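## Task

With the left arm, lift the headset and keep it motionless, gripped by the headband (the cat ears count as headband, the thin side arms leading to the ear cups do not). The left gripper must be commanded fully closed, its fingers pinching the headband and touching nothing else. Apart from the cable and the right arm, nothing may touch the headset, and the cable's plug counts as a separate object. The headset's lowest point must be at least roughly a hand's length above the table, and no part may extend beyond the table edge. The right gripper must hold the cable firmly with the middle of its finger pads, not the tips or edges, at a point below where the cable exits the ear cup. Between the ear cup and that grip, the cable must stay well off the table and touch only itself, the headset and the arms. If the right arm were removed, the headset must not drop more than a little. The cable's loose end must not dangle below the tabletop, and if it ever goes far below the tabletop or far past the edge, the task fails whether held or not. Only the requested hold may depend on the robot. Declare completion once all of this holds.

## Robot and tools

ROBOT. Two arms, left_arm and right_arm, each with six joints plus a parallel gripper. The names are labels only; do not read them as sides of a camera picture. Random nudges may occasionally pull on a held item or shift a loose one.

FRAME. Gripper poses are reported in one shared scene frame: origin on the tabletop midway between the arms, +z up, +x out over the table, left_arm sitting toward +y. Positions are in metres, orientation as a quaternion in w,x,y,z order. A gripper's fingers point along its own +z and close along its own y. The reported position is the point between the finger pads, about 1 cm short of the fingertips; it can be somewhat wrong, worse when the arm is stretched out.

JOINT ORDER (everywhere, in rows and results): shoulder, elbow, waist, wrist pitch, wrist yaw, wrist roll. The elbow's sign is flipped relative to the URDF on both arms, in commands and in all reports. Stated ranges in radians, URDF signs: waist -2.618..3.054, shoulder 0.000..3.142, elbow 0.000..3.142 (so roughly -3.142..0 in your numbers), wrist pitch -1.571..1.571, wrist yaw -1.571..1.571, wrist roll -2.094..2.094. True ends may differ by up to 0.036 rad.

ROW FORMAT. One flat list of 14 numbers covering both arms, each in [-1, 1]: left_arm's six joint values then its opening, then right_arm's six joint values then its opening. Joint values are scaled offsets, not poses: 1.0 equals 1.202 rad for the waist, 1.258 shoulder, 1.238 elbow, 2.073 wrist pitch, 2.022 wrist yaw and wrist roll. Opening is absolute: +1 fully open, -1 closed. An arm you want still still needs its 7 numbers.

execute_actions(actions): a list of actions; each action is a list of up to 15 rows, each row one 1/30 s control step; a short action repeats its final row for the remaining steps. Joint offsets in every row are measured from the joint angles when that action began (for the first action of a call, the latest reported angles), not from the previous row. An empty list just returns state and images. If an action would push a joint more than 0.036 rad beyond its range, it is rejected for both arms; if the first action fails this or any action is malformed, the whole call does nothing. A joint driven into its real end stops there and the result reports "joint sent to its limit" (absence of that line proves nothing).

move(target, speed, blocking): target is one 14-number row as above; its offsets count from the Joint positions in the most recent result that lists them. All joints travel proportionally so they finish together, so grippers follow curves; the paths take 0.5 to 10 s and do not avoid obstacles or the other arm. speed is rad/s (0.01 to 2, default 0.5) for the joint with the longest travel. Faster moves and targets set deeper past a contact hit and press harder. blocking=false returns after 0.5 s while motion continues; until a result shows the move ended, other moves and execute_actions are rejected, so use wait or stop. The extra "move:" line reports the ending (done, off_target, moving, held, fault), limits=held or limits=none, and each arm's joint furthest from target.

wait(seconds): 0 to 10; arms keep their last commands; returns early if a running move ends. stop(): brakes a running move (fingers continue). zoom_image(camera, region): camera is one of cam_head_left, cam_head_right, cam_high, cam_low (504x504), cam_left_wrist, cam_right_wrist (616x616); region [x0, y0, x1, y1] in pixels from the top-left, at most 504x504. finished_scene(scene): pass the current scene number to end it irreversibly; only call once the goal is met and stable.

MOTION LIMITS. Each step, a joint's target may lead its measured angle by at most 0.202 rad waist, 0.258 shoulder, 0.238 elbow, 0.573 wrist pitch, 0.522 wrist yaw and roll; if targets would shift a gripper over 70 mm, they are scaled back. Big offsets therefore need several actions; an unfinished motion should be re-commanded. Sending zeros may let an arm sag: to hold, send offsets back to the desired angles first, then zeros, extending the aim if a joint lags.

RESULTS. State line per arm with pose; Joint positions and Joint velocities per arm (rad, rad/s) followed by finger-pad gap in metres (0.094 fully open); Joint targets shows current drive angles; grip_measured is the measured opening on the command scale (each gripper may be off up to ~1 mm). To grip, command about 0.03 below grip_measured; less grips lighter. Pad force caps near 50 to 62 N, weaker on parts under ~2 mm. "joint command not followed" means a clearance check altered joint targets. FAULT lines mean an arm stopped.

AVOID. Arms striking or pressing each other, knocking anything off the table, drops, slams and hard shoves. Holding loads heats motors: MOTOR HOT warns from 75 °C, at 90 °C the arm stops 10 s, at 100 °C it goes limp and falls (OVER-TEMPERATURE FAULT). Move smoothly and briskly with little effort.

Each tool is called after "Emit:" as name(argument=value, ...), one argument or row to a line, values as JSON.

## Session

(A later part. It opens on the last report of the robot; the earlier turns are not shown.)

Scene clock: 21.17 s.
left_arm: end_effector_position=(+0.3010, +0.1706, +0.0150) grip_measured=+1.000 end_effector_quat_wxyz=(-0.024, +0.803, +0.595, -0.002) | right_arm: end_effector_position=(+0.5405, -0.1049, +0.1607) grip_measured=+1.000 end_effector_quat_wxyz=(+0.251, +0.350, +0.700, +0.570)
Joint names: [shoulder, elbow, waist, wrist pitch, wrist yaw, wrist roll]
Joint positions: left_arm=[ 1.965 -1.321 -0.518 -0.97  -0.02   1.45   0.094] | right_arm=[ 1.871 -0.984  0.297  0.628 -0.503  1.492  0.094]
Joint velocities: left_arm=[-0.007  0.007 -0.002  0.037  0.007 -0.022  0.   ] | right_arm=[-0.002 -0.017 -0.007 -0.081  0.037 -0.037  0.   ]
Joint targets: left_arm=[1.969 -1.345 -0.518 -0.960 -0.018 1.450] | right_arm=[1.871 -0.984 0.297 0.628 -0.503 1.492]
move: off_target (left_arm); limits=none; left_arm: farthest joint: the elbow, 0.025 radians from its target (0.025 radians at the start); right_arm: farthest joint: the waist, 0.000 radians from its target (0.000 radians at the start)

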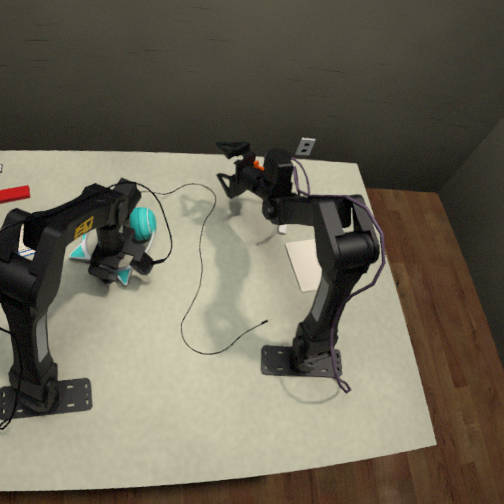

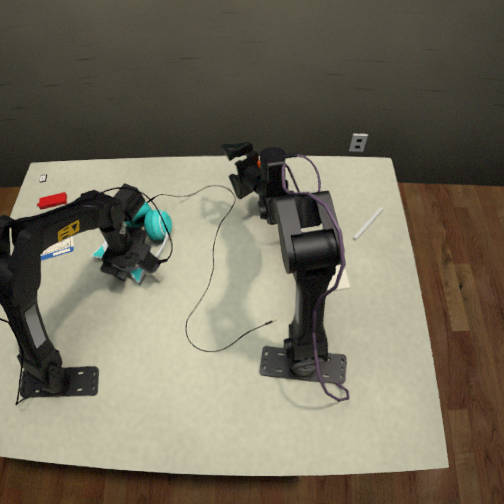

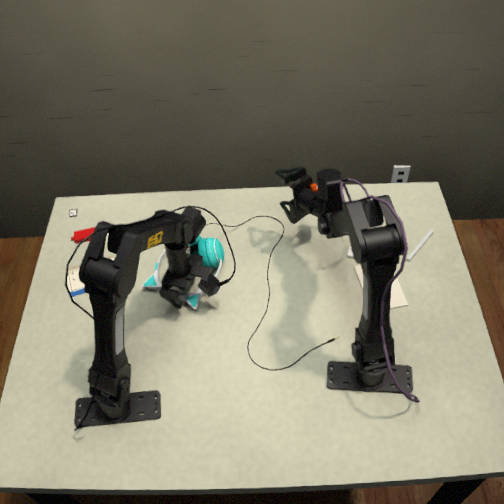

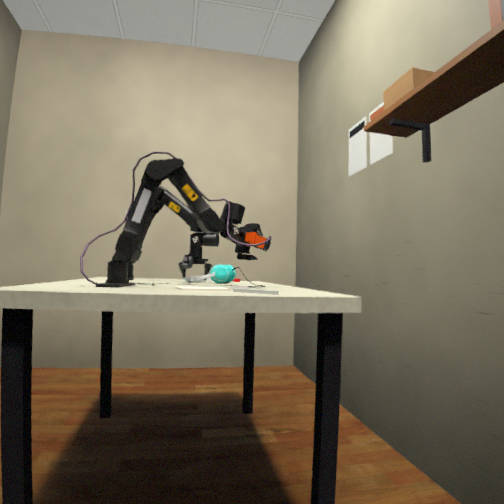

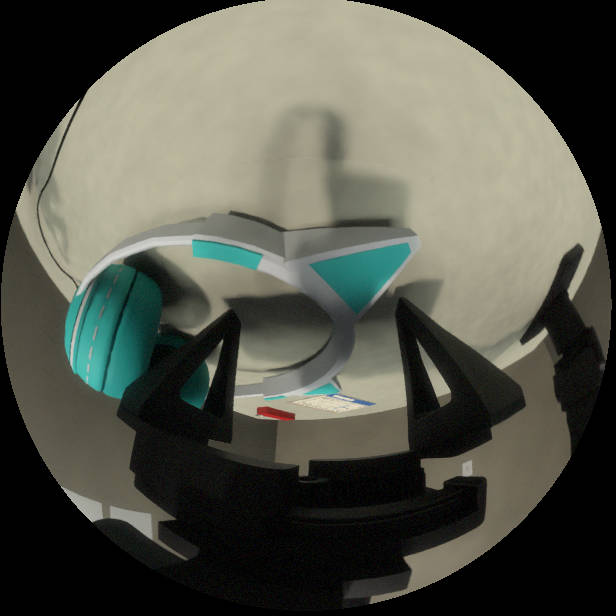

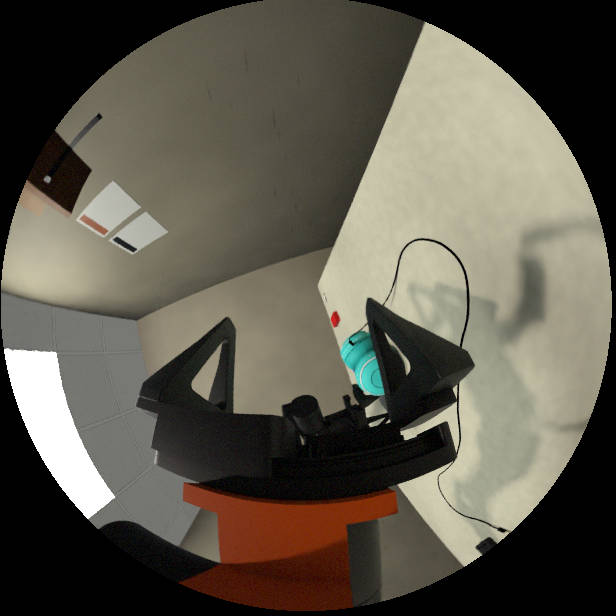

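Emit:
move(
  target=[0,-0.02,0,0,0,0,-1,0,0,0,0,0,0,1],
)

Emit:
move(
  target=[-0.3,-0.25,0,0,0,0,-1,-0.39,0.28,0,-0.17,0.25,-0.74,1],
  speed=0.6,
)

Emit:
move(
  target=[-0.2,-0.03,-0.2,0.2,0,-0.72,-1,-0.02,0,0.39,0,0,0,1],
  speed=0.5,
)

Emit:
move(
  target=[-0.03,-0.03,0,0.22,0,-0.77,-1,-0.02,0,0,0,0,0,1],
  speed=0.5,
)

Scene clock: 27.00 s.
left_arm: end_effector_position=(+0.3070, +0.1698, +0.0158) grip_measured=-0.814 end_effector_quat_wxyz=(-0.017, +0.803, +0.596, +0.007) | right_arm: end_effector_position=(+0.5405, -0.1049, +0.1607) grip_measured=+1.000 end_effector_quat_wxyz=(+0.251, +0.350, +0.700, +0.570)
Joint names: [shoulder, elbow, waist, wrist pitch, wrist yaw, wrist roll]
Joint positions: left_arm=[ 1.965 -1.325 -0.517 -0.953 -0.029  1.448  0.009] | right_arm=[ 1.871 -0.984  0.297  0.628 -0.503  1.492  0.094]
Joint velocities: left_arm=[ 0.027  0.012  0.017 -0.007  0.007 -0.022  0.001] | right_arm=[-0.017  0.007  0.027  0.037  0.037  0.007  0.   ]
Joint targets: left_arm=[1.965 -1.346 -0.518 -0.971 -0.020 1.450] | right_arm=[1.871 -0.984 0.297 0.628 -0.503 1.492]
move: off_target (left_arm); limits=none; left_arm: farthest joint: the elbow, 0.021 radians from its target (0.025 radians at the start); right_arm: farthest joint: the waist, 0.000 radians from its target (0.000 radians at the start)

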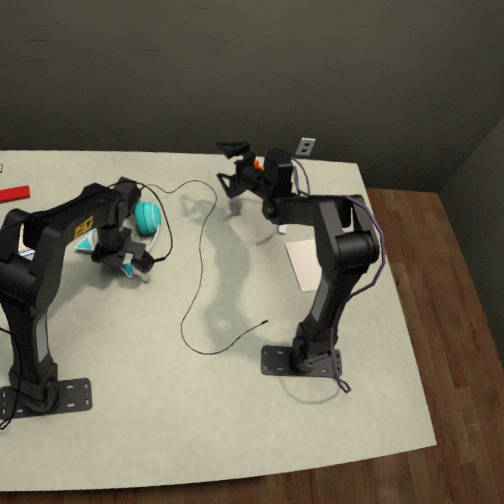

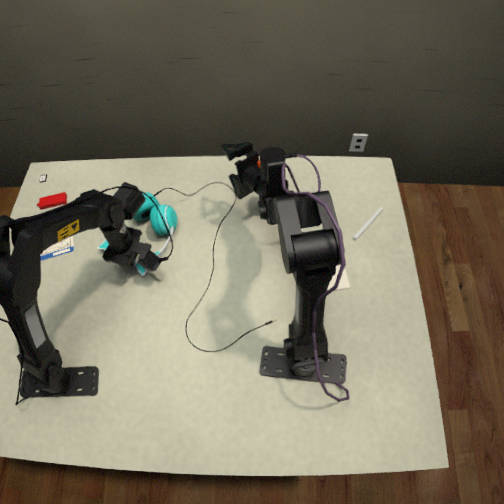

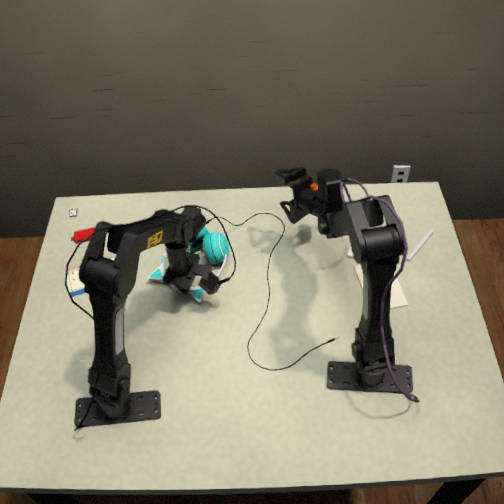

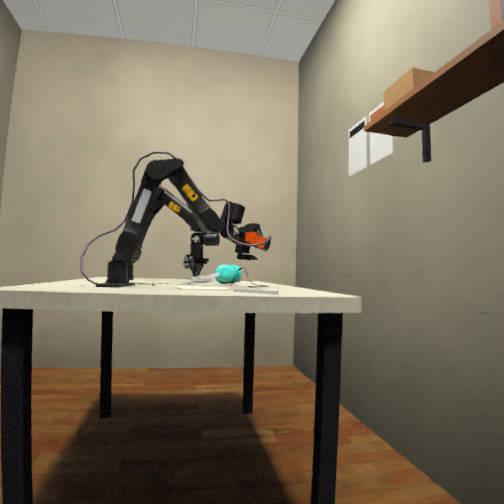

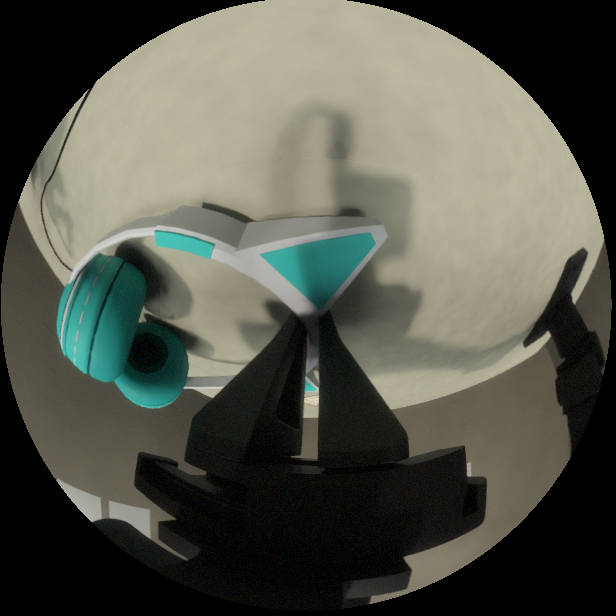

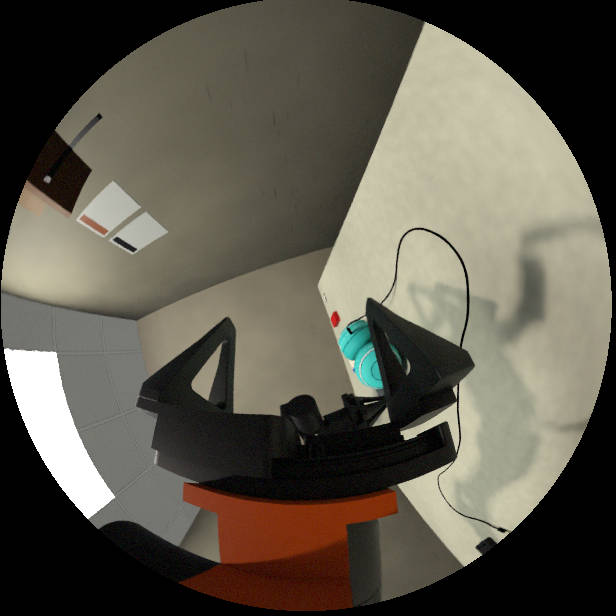

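Scene clock: 30.33 s.
left_arm: end_effector_position=(+0.3622, +0.1474, +0.2189) grip_measured=-0.837 end_effector_quat_wxyz=(+0.219, +0.771, +0.580, +0.145) | right_arm: end_effector_position=(+0.4540, -0.2062, +0.1374) grip_measured=+1.000 end_effector_quat_wxyz=(+0.514, -0.074, +0.853, +0.048)
Joint names: [shoulder, elbow, waist, wrist pitch, wrist yaw, wrist roll]
Joint positions: left_arm=[ 1.628 -1.592 -0.517 -1.005 -0.038  1.448  0.008] | right_arm=[ 1.408 -0.646  0.297  0.277 -0.006  0.004  0.094]
Joint velocities: left_arm=[ 0.002 -0.007 -0.007 -0.066  0.007  0.007 -0.   ] | right_arm=[-0.007 -0.007 -0.007 -0.066 -0.066 -0.066  0.   ]
Joint targets: left_arm=[1.588 -1.634 -0.517 -0.953 -0.028 1.448] | right_arm=[1.381 -0.638 0.297 0.275 0.003 -0.004]
move: off_target (left_arm, right_arm); limits=none; left_arm: farthest joint: the wrist pitch, 0.052 radians from its target (0.000 radians at the start); right_arm: farthest joint: the shoulder, 0.028 radians from its target (0.491 radians at the start)

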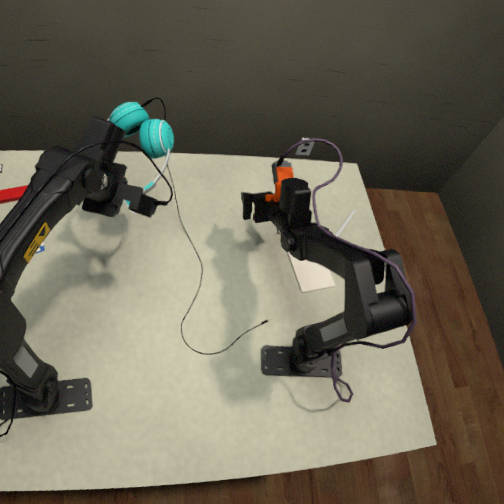

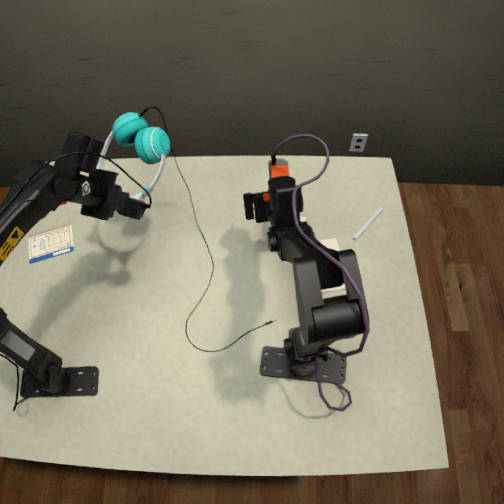

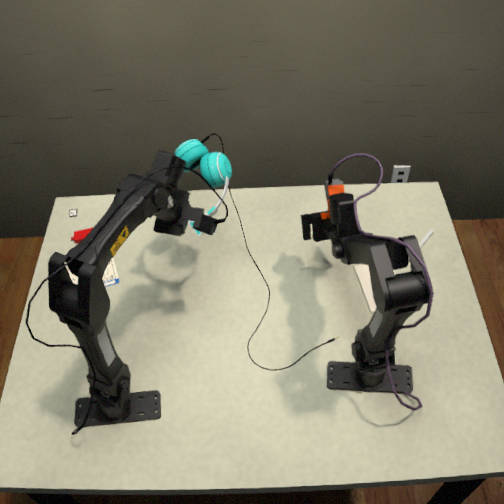

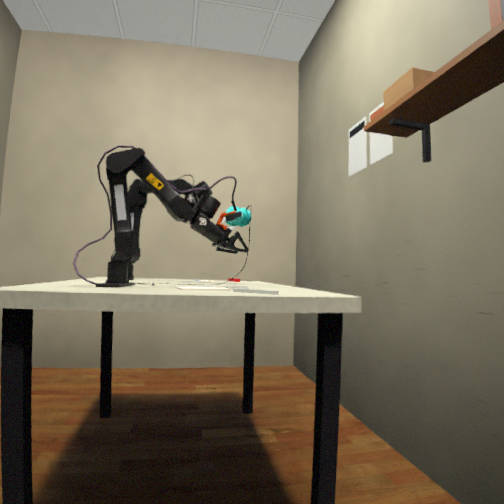

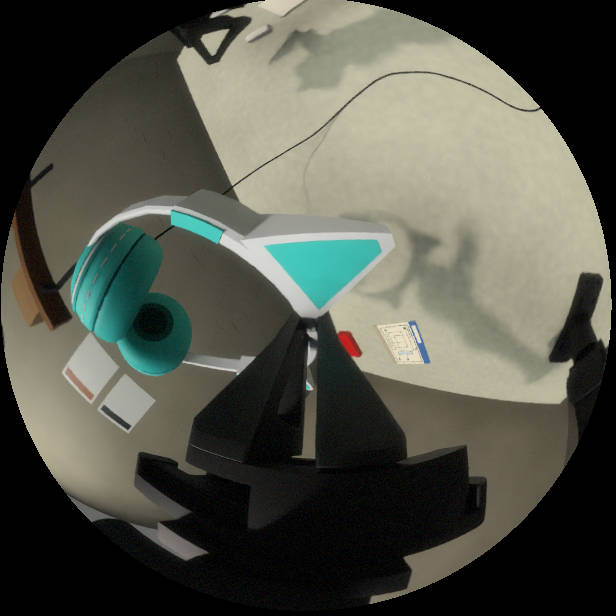

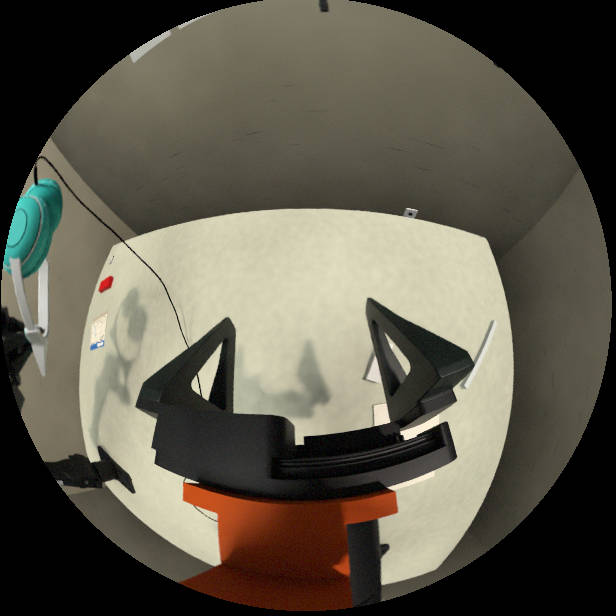

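Scene clock: 34.03 s.
left_arm: end_effector_position=(+0.3322, +0.0525, +0.3571) grip_measured=-0.837 end_effector_quat_wxyz=(+0.480, +0.255, +0.825, -0.155) | right_arm: end_effector_position=(+0.3784, -0.0320, +0.1374) grip_measured=+1.000 end_effector_quat_wxyz=(+0.490, -0.267, +0.813, +0.165)
Joint names: [shoulder, elbow, waist, wrist pitch, wrist yaw, wrist roll]
Joint positions: left_arm=[ 1.418 -1.584 -0.746 -0.679 -0.029 -0.028  0.008] | right_arm=[ 1.408 -0.646  0.758  0.277 -0.006  0.004  0.094]
Joint velocities: left_arm=[ 0.017  0.012  0.007 -0.11  -0.022 -0.007 -0.001] | right_arm=[-0.012  0.007  0.002  0.037 -0.051 -0.037  0.   ]
Joint targets: left_arm=[1.377 -1.629 -0.758 -0.590 -0.038 -0.007] | right_arm=[1.383 -0.646 0.766 0.277 -0.006 0.004]
move: off_target (left_arm, right_arm); limits=none; left_arm: farthest joint: the wrist pitch, 0.088 radians from its target (0.414 radians at the start); right_arm: farthest joint: the shoulder, 0.025 radians from its target (0.025 radians at the start)

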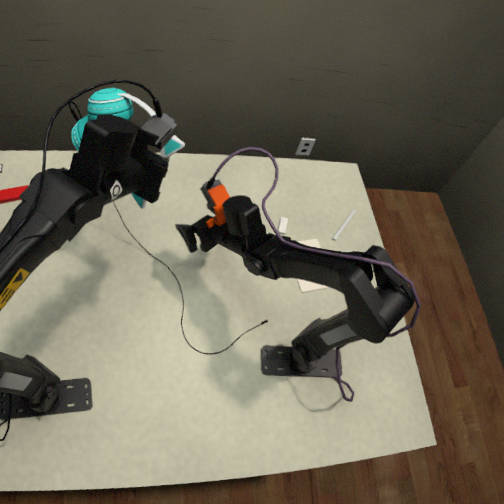

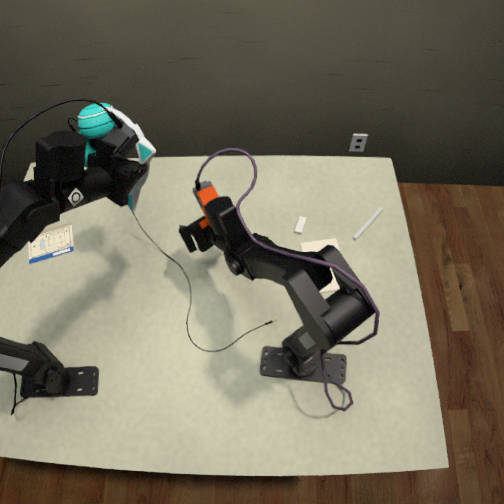

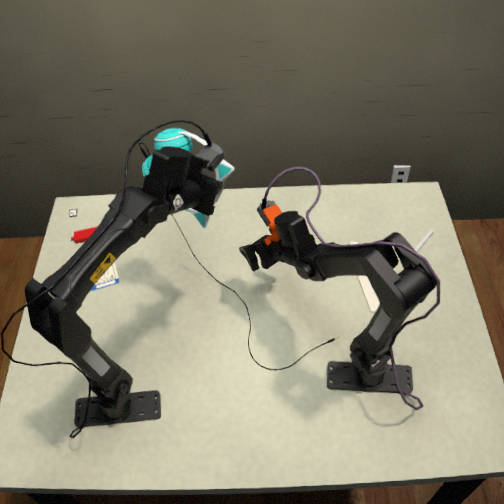

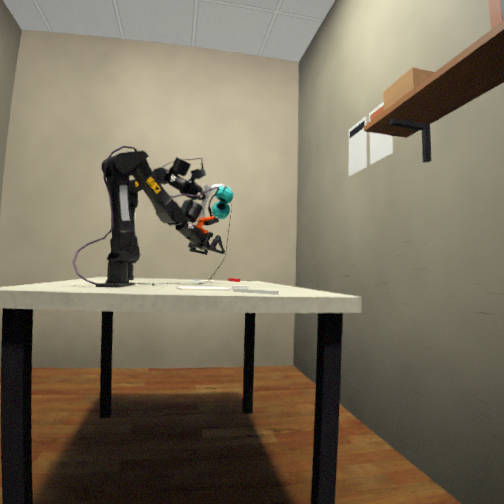

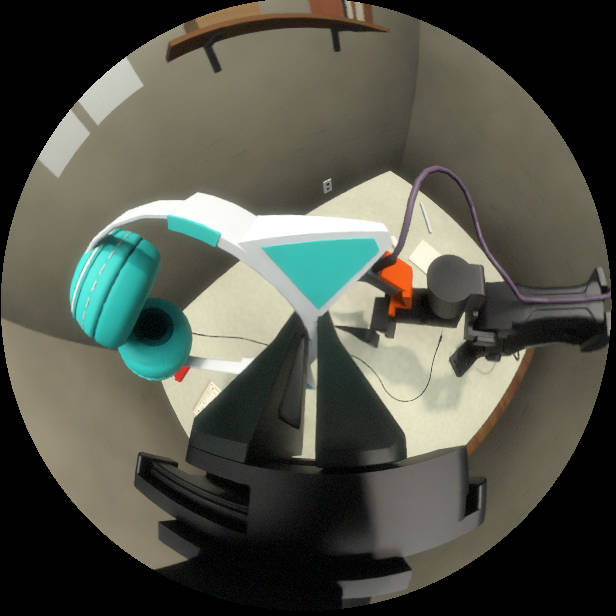

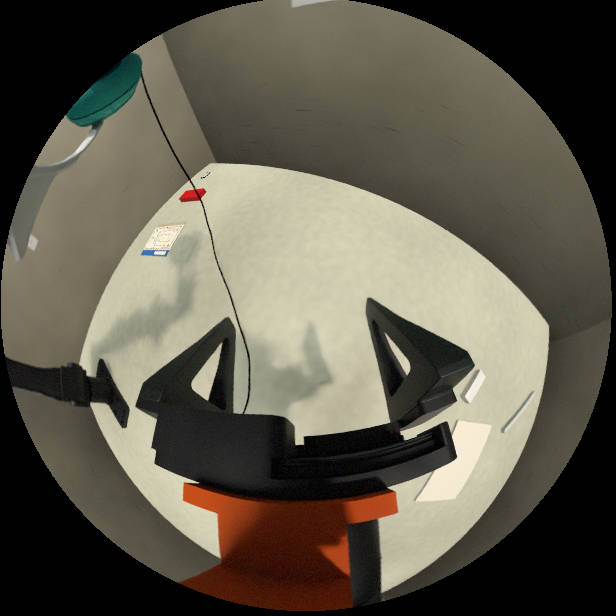

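Scene clock: 37.90 s.
left_arm: end_effector_position=(+0.3553, +0.0333, +0.4387) grip_measured=-0.837 end_effector_quat_wxyz=(+0.293, -0.351, +0.674, -0.581) | right_arm: end_effector_position=(+0.3784, -0.0320, +0.1374) grip_measured=+1.000 end_effector_quat_wxyz=(+0.490, -0.267, +0.813, +0.165)
Joint names: [shoulder, elbow, waist, wrist pitch, wrist yaw, wrist roll]
Joint positions: left_arm=[ 1.418 -1.575 -0.746 -0.312 -0.02  -1.588  0.008] | right_arm=[ 1.408 -0.646  0.758  0.277 -0.006  0.004  0.094]
Joint velocities: left_arm=[-0.007 -0.012 -0.012  0.007  0.037 -0.037 -0.   ] | right_arm=[-0.002  0.032  0.002 -0.037  0.081  0.037  0.   ]
Joint targets: left_arm=[1.381 -1.621 -0.746 -0.222 -0.028 -1.585] | right_arm=[1.383 -0.646 0.758 0.277 -0.006 0.004]
move: off_target (left_arm, right_arm); limits=none; left_arm: farthest joint: the wrist pitch, 0.089 radians from its target (0.456 radians at the start); right_arm: farthest joint: the shoulder, 0.025 radians from its target (0.025 radians at the start)

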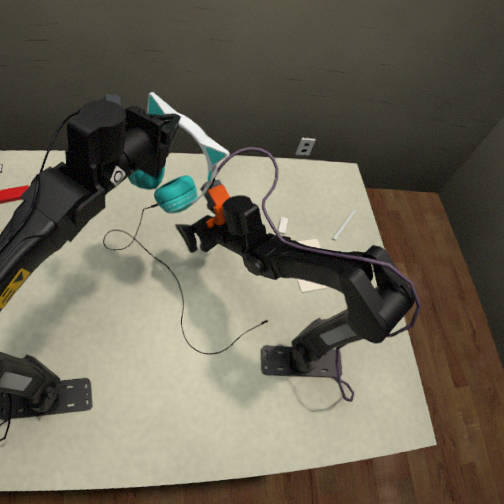

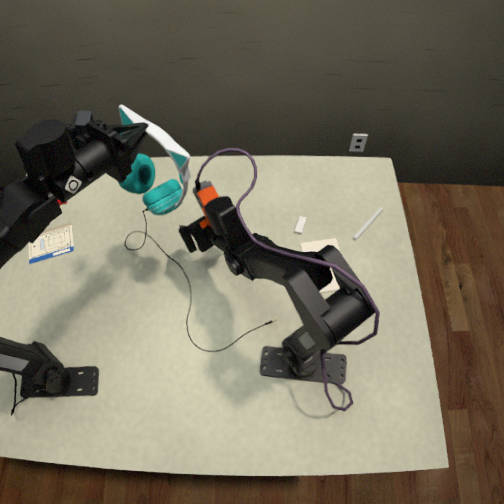

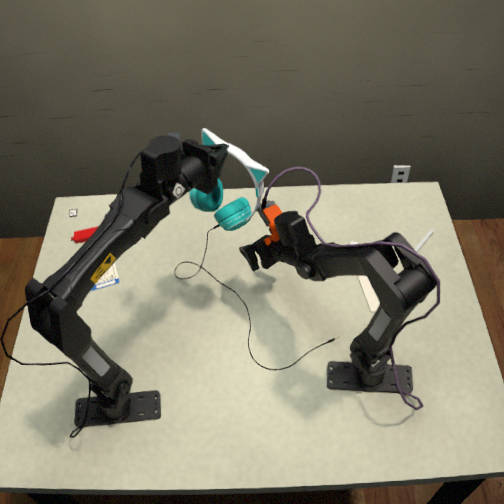

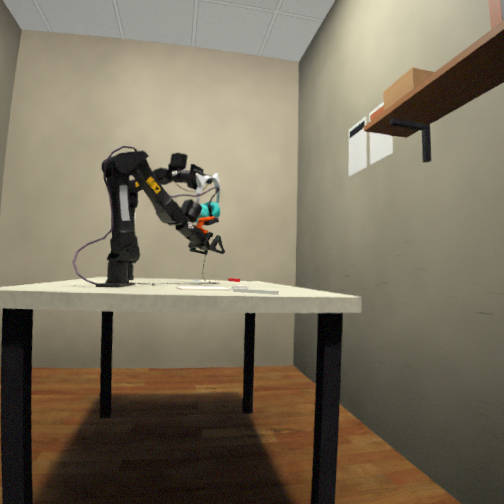

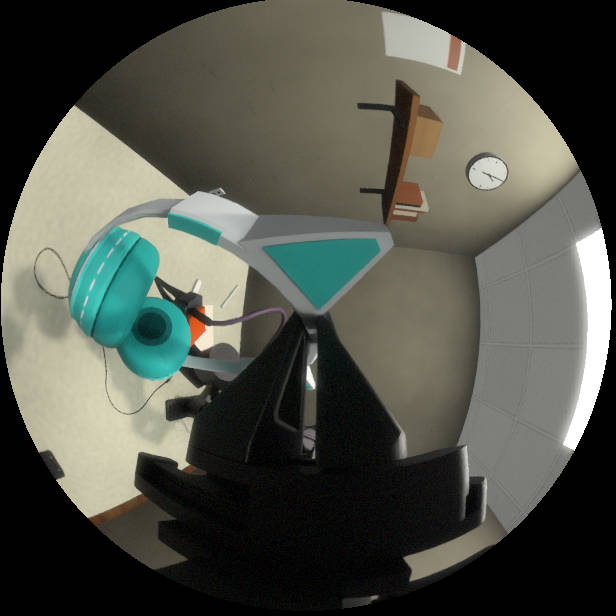

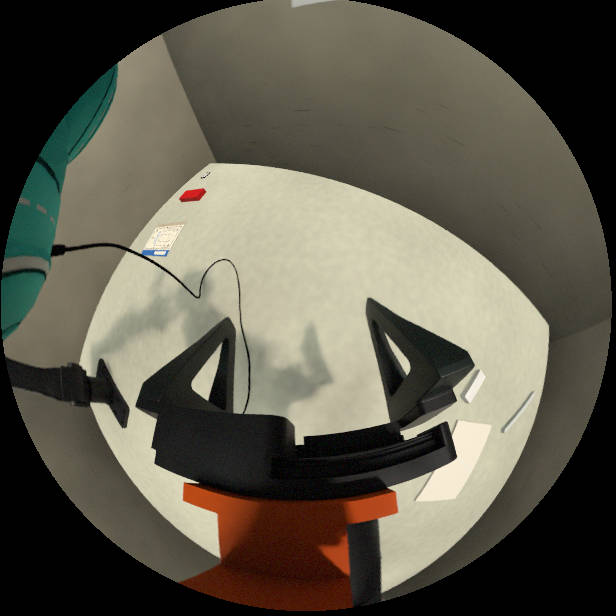

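Emit:
move(
  target=[-0.1,-0.04,0,0.12,0,0,-1,0.15,0.1,0,0.3,0,0,1],
  speed=0.4,
)

Emit:
move(
  target=[-0.03,-0.04,0,0.043,0,0,-1,0,-0.02,0.2,0,0,0,1],
  speed=0.3,
)

Scene clock: 46.03 s.
left_arm: end_effector_position=(+0.3318, +0.0509, +0.5147) grip_measured=-0.837 end_effector_quat_wxyz=(-0.329, +0.315, -0.598, +0.660) | right_arm: end_effector_position=(+0.3996, -0.0164, +0.1551) grip_measured=+1.000 end_effector_quat_wxyz=(+0.609, -0.240, +0.728, +0.204)
Joint names: [shoulder, elbow, waist, wrist pitch, wrist yaw, wrist roll]
Joint positions: left_arm=[ 1.334 -1.579 -0.746 -0.158 -0.02  -1.592  0.008] | right_arm=[ 1.588 -0.531  0.758  0.881 -0.006  0.004  0.094]
Joint velocities: left_arm=[ 0.017 -0.012  0.007 -0.066  0.022  0.022 -0.001] | right_arm=[ 0.002 -0.007 -0.002  0.051 -0.022 -0.022  0.   ]
Joint targets: left_arm=[1.293 -1.625 -0.746 -0.063 -0.020 -1.588] | right_arm=[1.597 -0.522 0.758 0.899 -0.006 0.004]
move: off_target (left_arm); limits=none; left_arm: farthest joint: the wrist pitch, 0.094 radians from its target (0.248 radians at the start); right_arm: farthest joint: the wrist pitch, 0.018 radians from its target (0.621 radians at the start)

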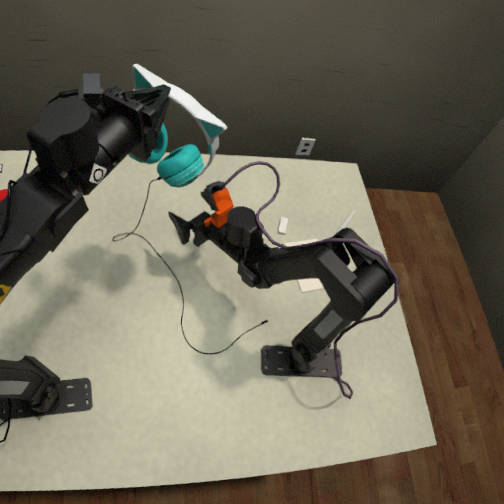

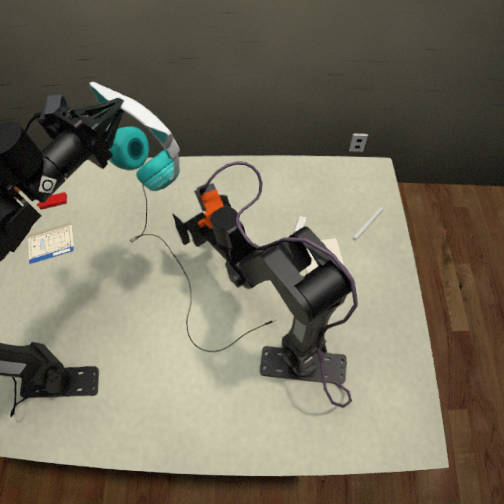

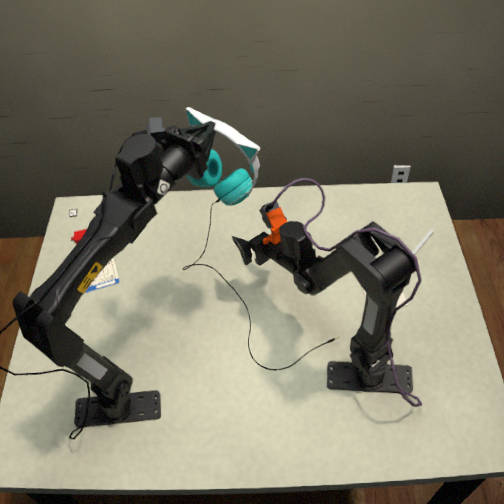

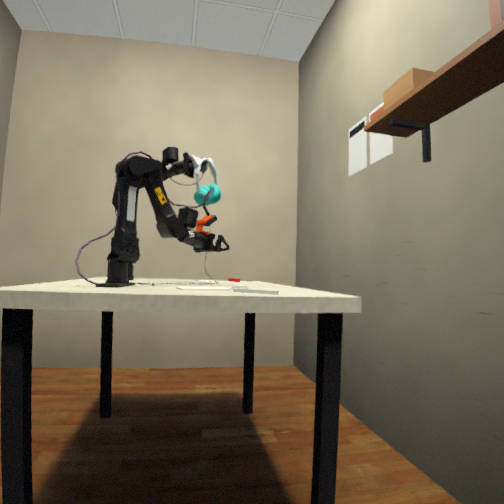

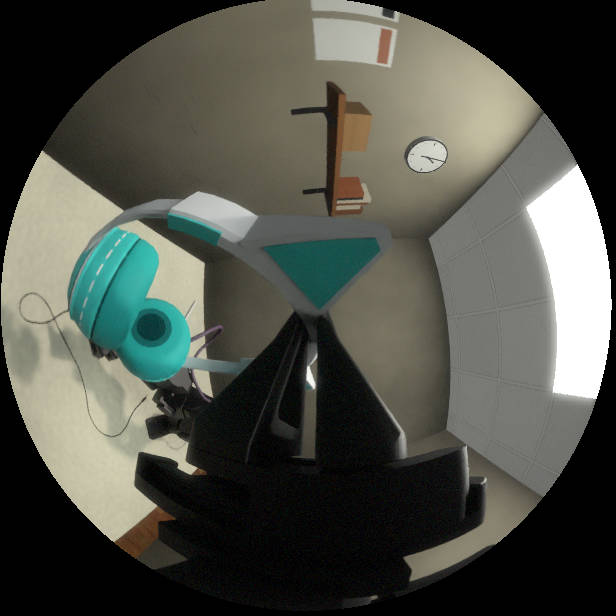

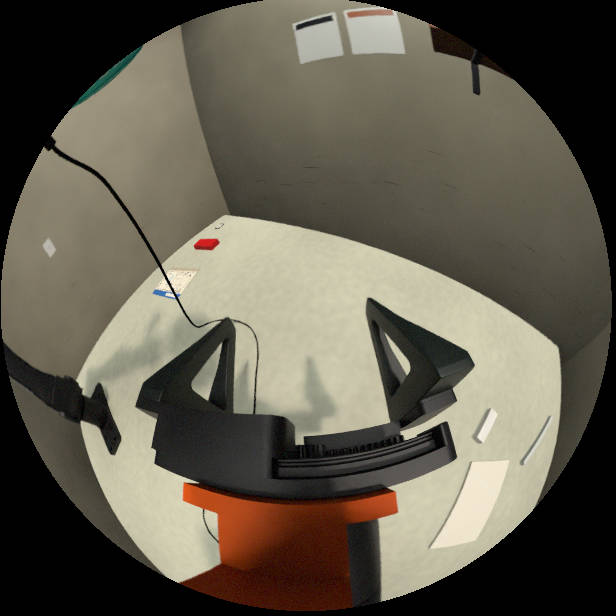

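Scene clock: 47.30 s.
left_arm: end_effector_position=(+0.3319, +0.0508, +0.5124) grip_measured=-0.837 end_effector_quat_wxyz=(+0.327, -0.317, +0.600, -0.658) | right_arm: end_effector_position=(+0.3287, +0.0586, +0.1551) grip_measured=+1.000 end_effector_quat_wxyz=(+0.581, -0.323, +0.695, +0.273)
Joint names: [shoulder, elbow, waist, wrist pitch, wrist yaw, wrist roll]
Joint positions: left_arm=[ 1.334 -1.579 -0.746 -0.167 -0.02  -1.595  0.008] | right_arm=[ 1.588 -0.531  0.992  0.881 -0.006  0.004  0.094]
Joint velocities: left_arm=[-0.002 -0.002 -0.007  0.007  0.022  0.051 -0.   ] | right_arm=[ 0.007 -0.007  0.012 -0.022  0.022 -0.022  0.   ]
Joint targets: left_arm=[1.296 -1.628 -0.746 -0.068 -0.020 -1.592] | right_arm=[1.588 -0.556 0.998 0.881 -0.006 0.004]
move: off_target (left_arm, right_arm); limits=none; left_arm: farthest joint: the wrist pitch, 0.098 radians from its target (0.089 radians at the start); right_arm: farthest joint: the elbow, 0.025 radians from its target (0.025 radians at the start)

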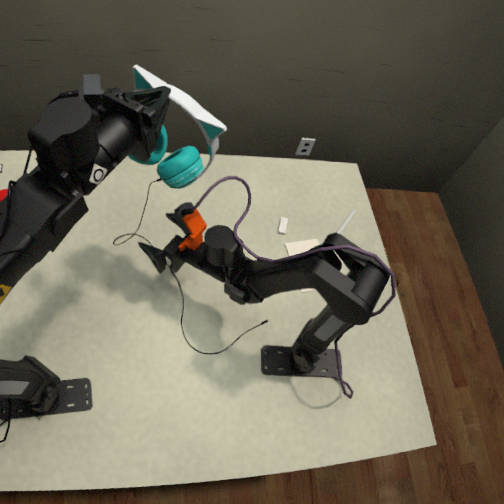

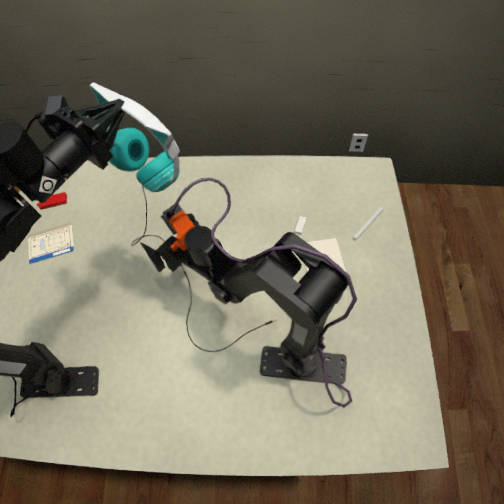

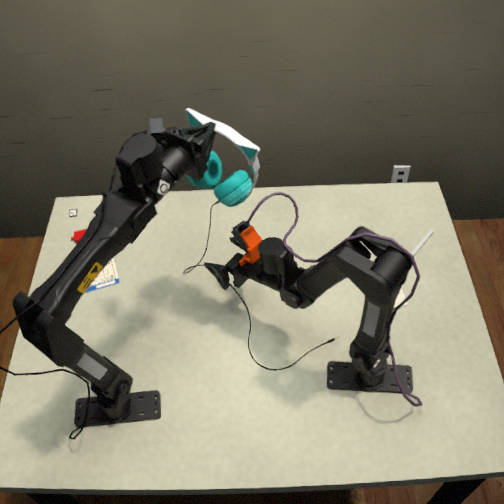

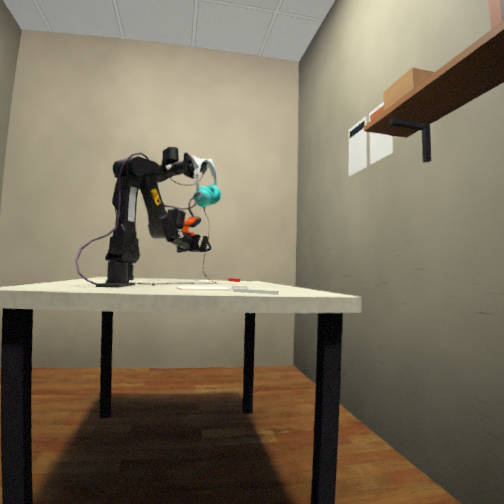

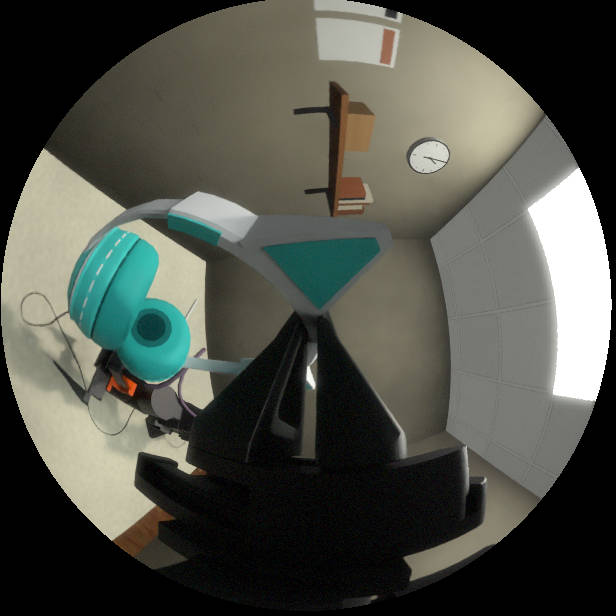

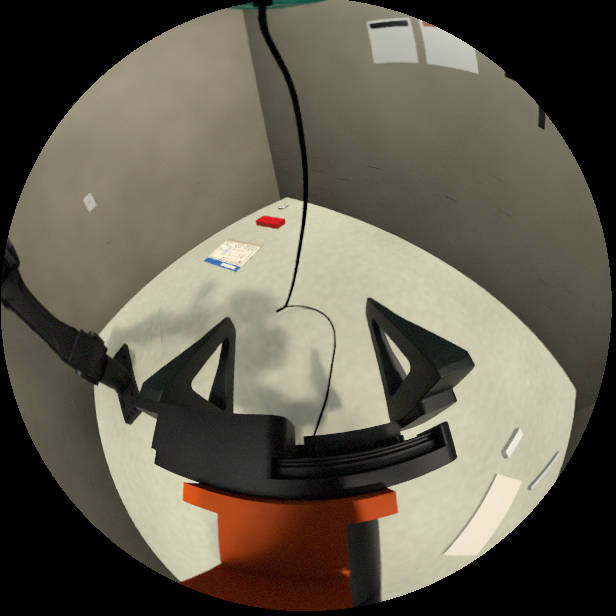

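Advance ~0.08: s 1.87, e .85, wp .82.

Emit:
move(
  target=[-0.03,-0.04,0,0.047,0,0,-1,0.225,-0.28,0,-0.03,0,0,1],
  speed=0.3,
)

Scene clock: 51.13 s.
left_arm: end_effector_position=(+0.3324, +0.0505, +0.5103) grip_measured=-0.837 end_effector_quat_wxyz=(+0.325, -0.319, +0.601, -0.657) | right_arm: end_effector_position=(+0.3796, +0.1188, +0.1469) grip_measured=+1.000 end_effector_quat_wxyz=(+0.575, -0.325, +0.700, +0.271)
Joint names: [shoulder, elbow, waist, wrist pitch, wrist yaw, wrist roll]
Joint positions: left_arm=[ 1.334 -1.575 -0.746 -0.167 -0.02  -1.597  0.008] | right_arm=[ 1.865 -0.85   0.992  0.822 -0.006  0.004  0.094]
Joint velocities: left_arm=[-0.012  0.007 -0.022  0.007 -0.007  0.037  0.   ] | right_arm=[-0.002 -0.007  0.017  0.081  0.066 -0.051  0.   ]
Joint targets: left_arm=[1.296 -1.629 -0.746 -0.069 -0.020 -1.594] | right_arm=[1.871 -0.877 0.992 0.819 -0.006 0.004]
move: off_target (left_arm, right_arm); limits=none; left_arm: farthest joint: the wrist pitch, 0.098 radians from its target (0.097 radians at the start); right_arm: farthest joint: the elbow, 0.028 radians from its target (0.347 radians at the start)

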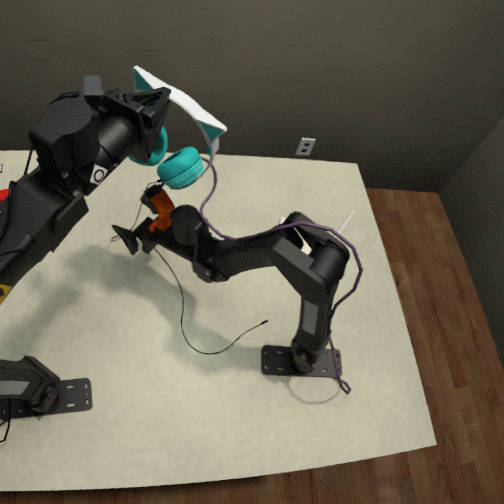

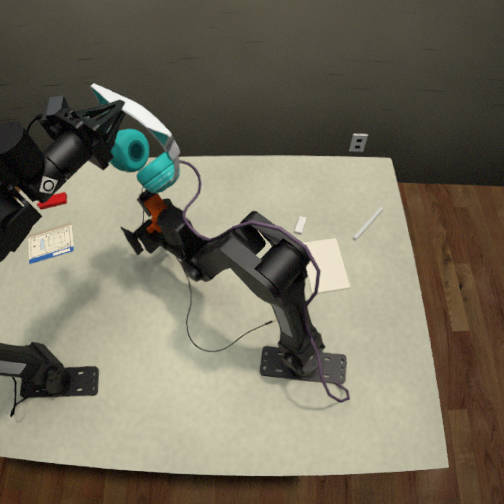

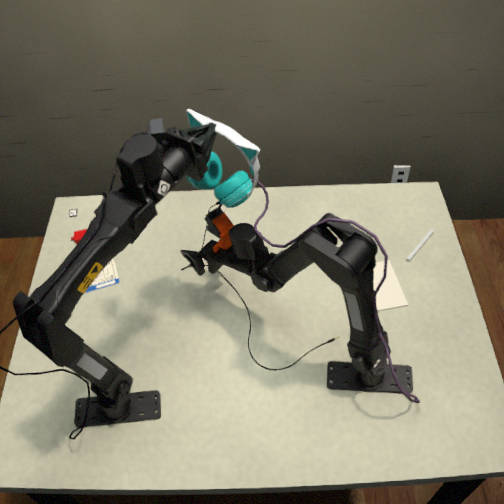

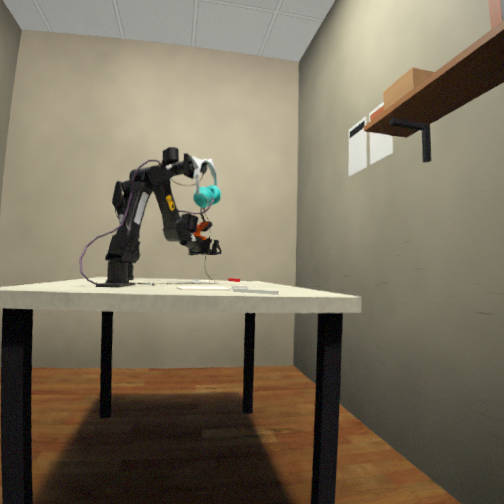

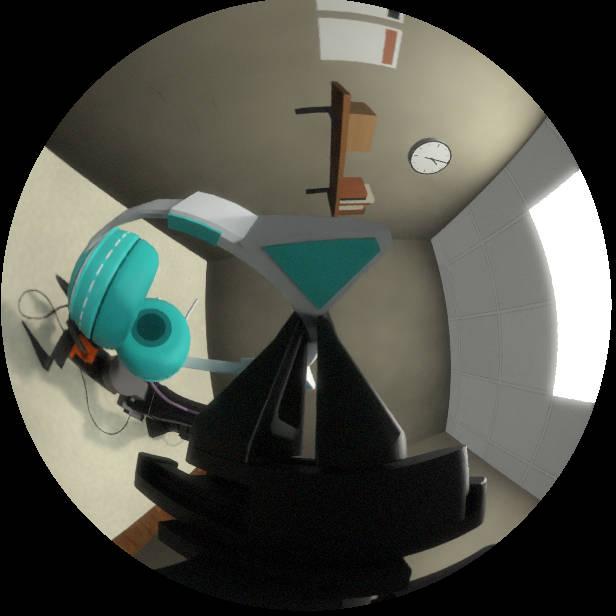

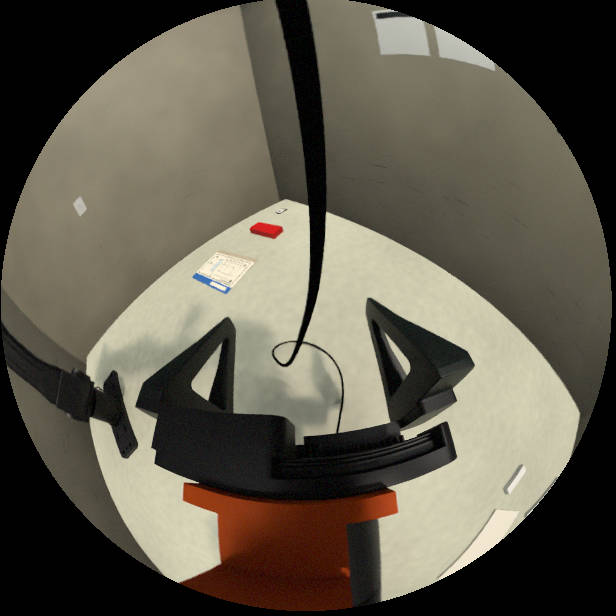

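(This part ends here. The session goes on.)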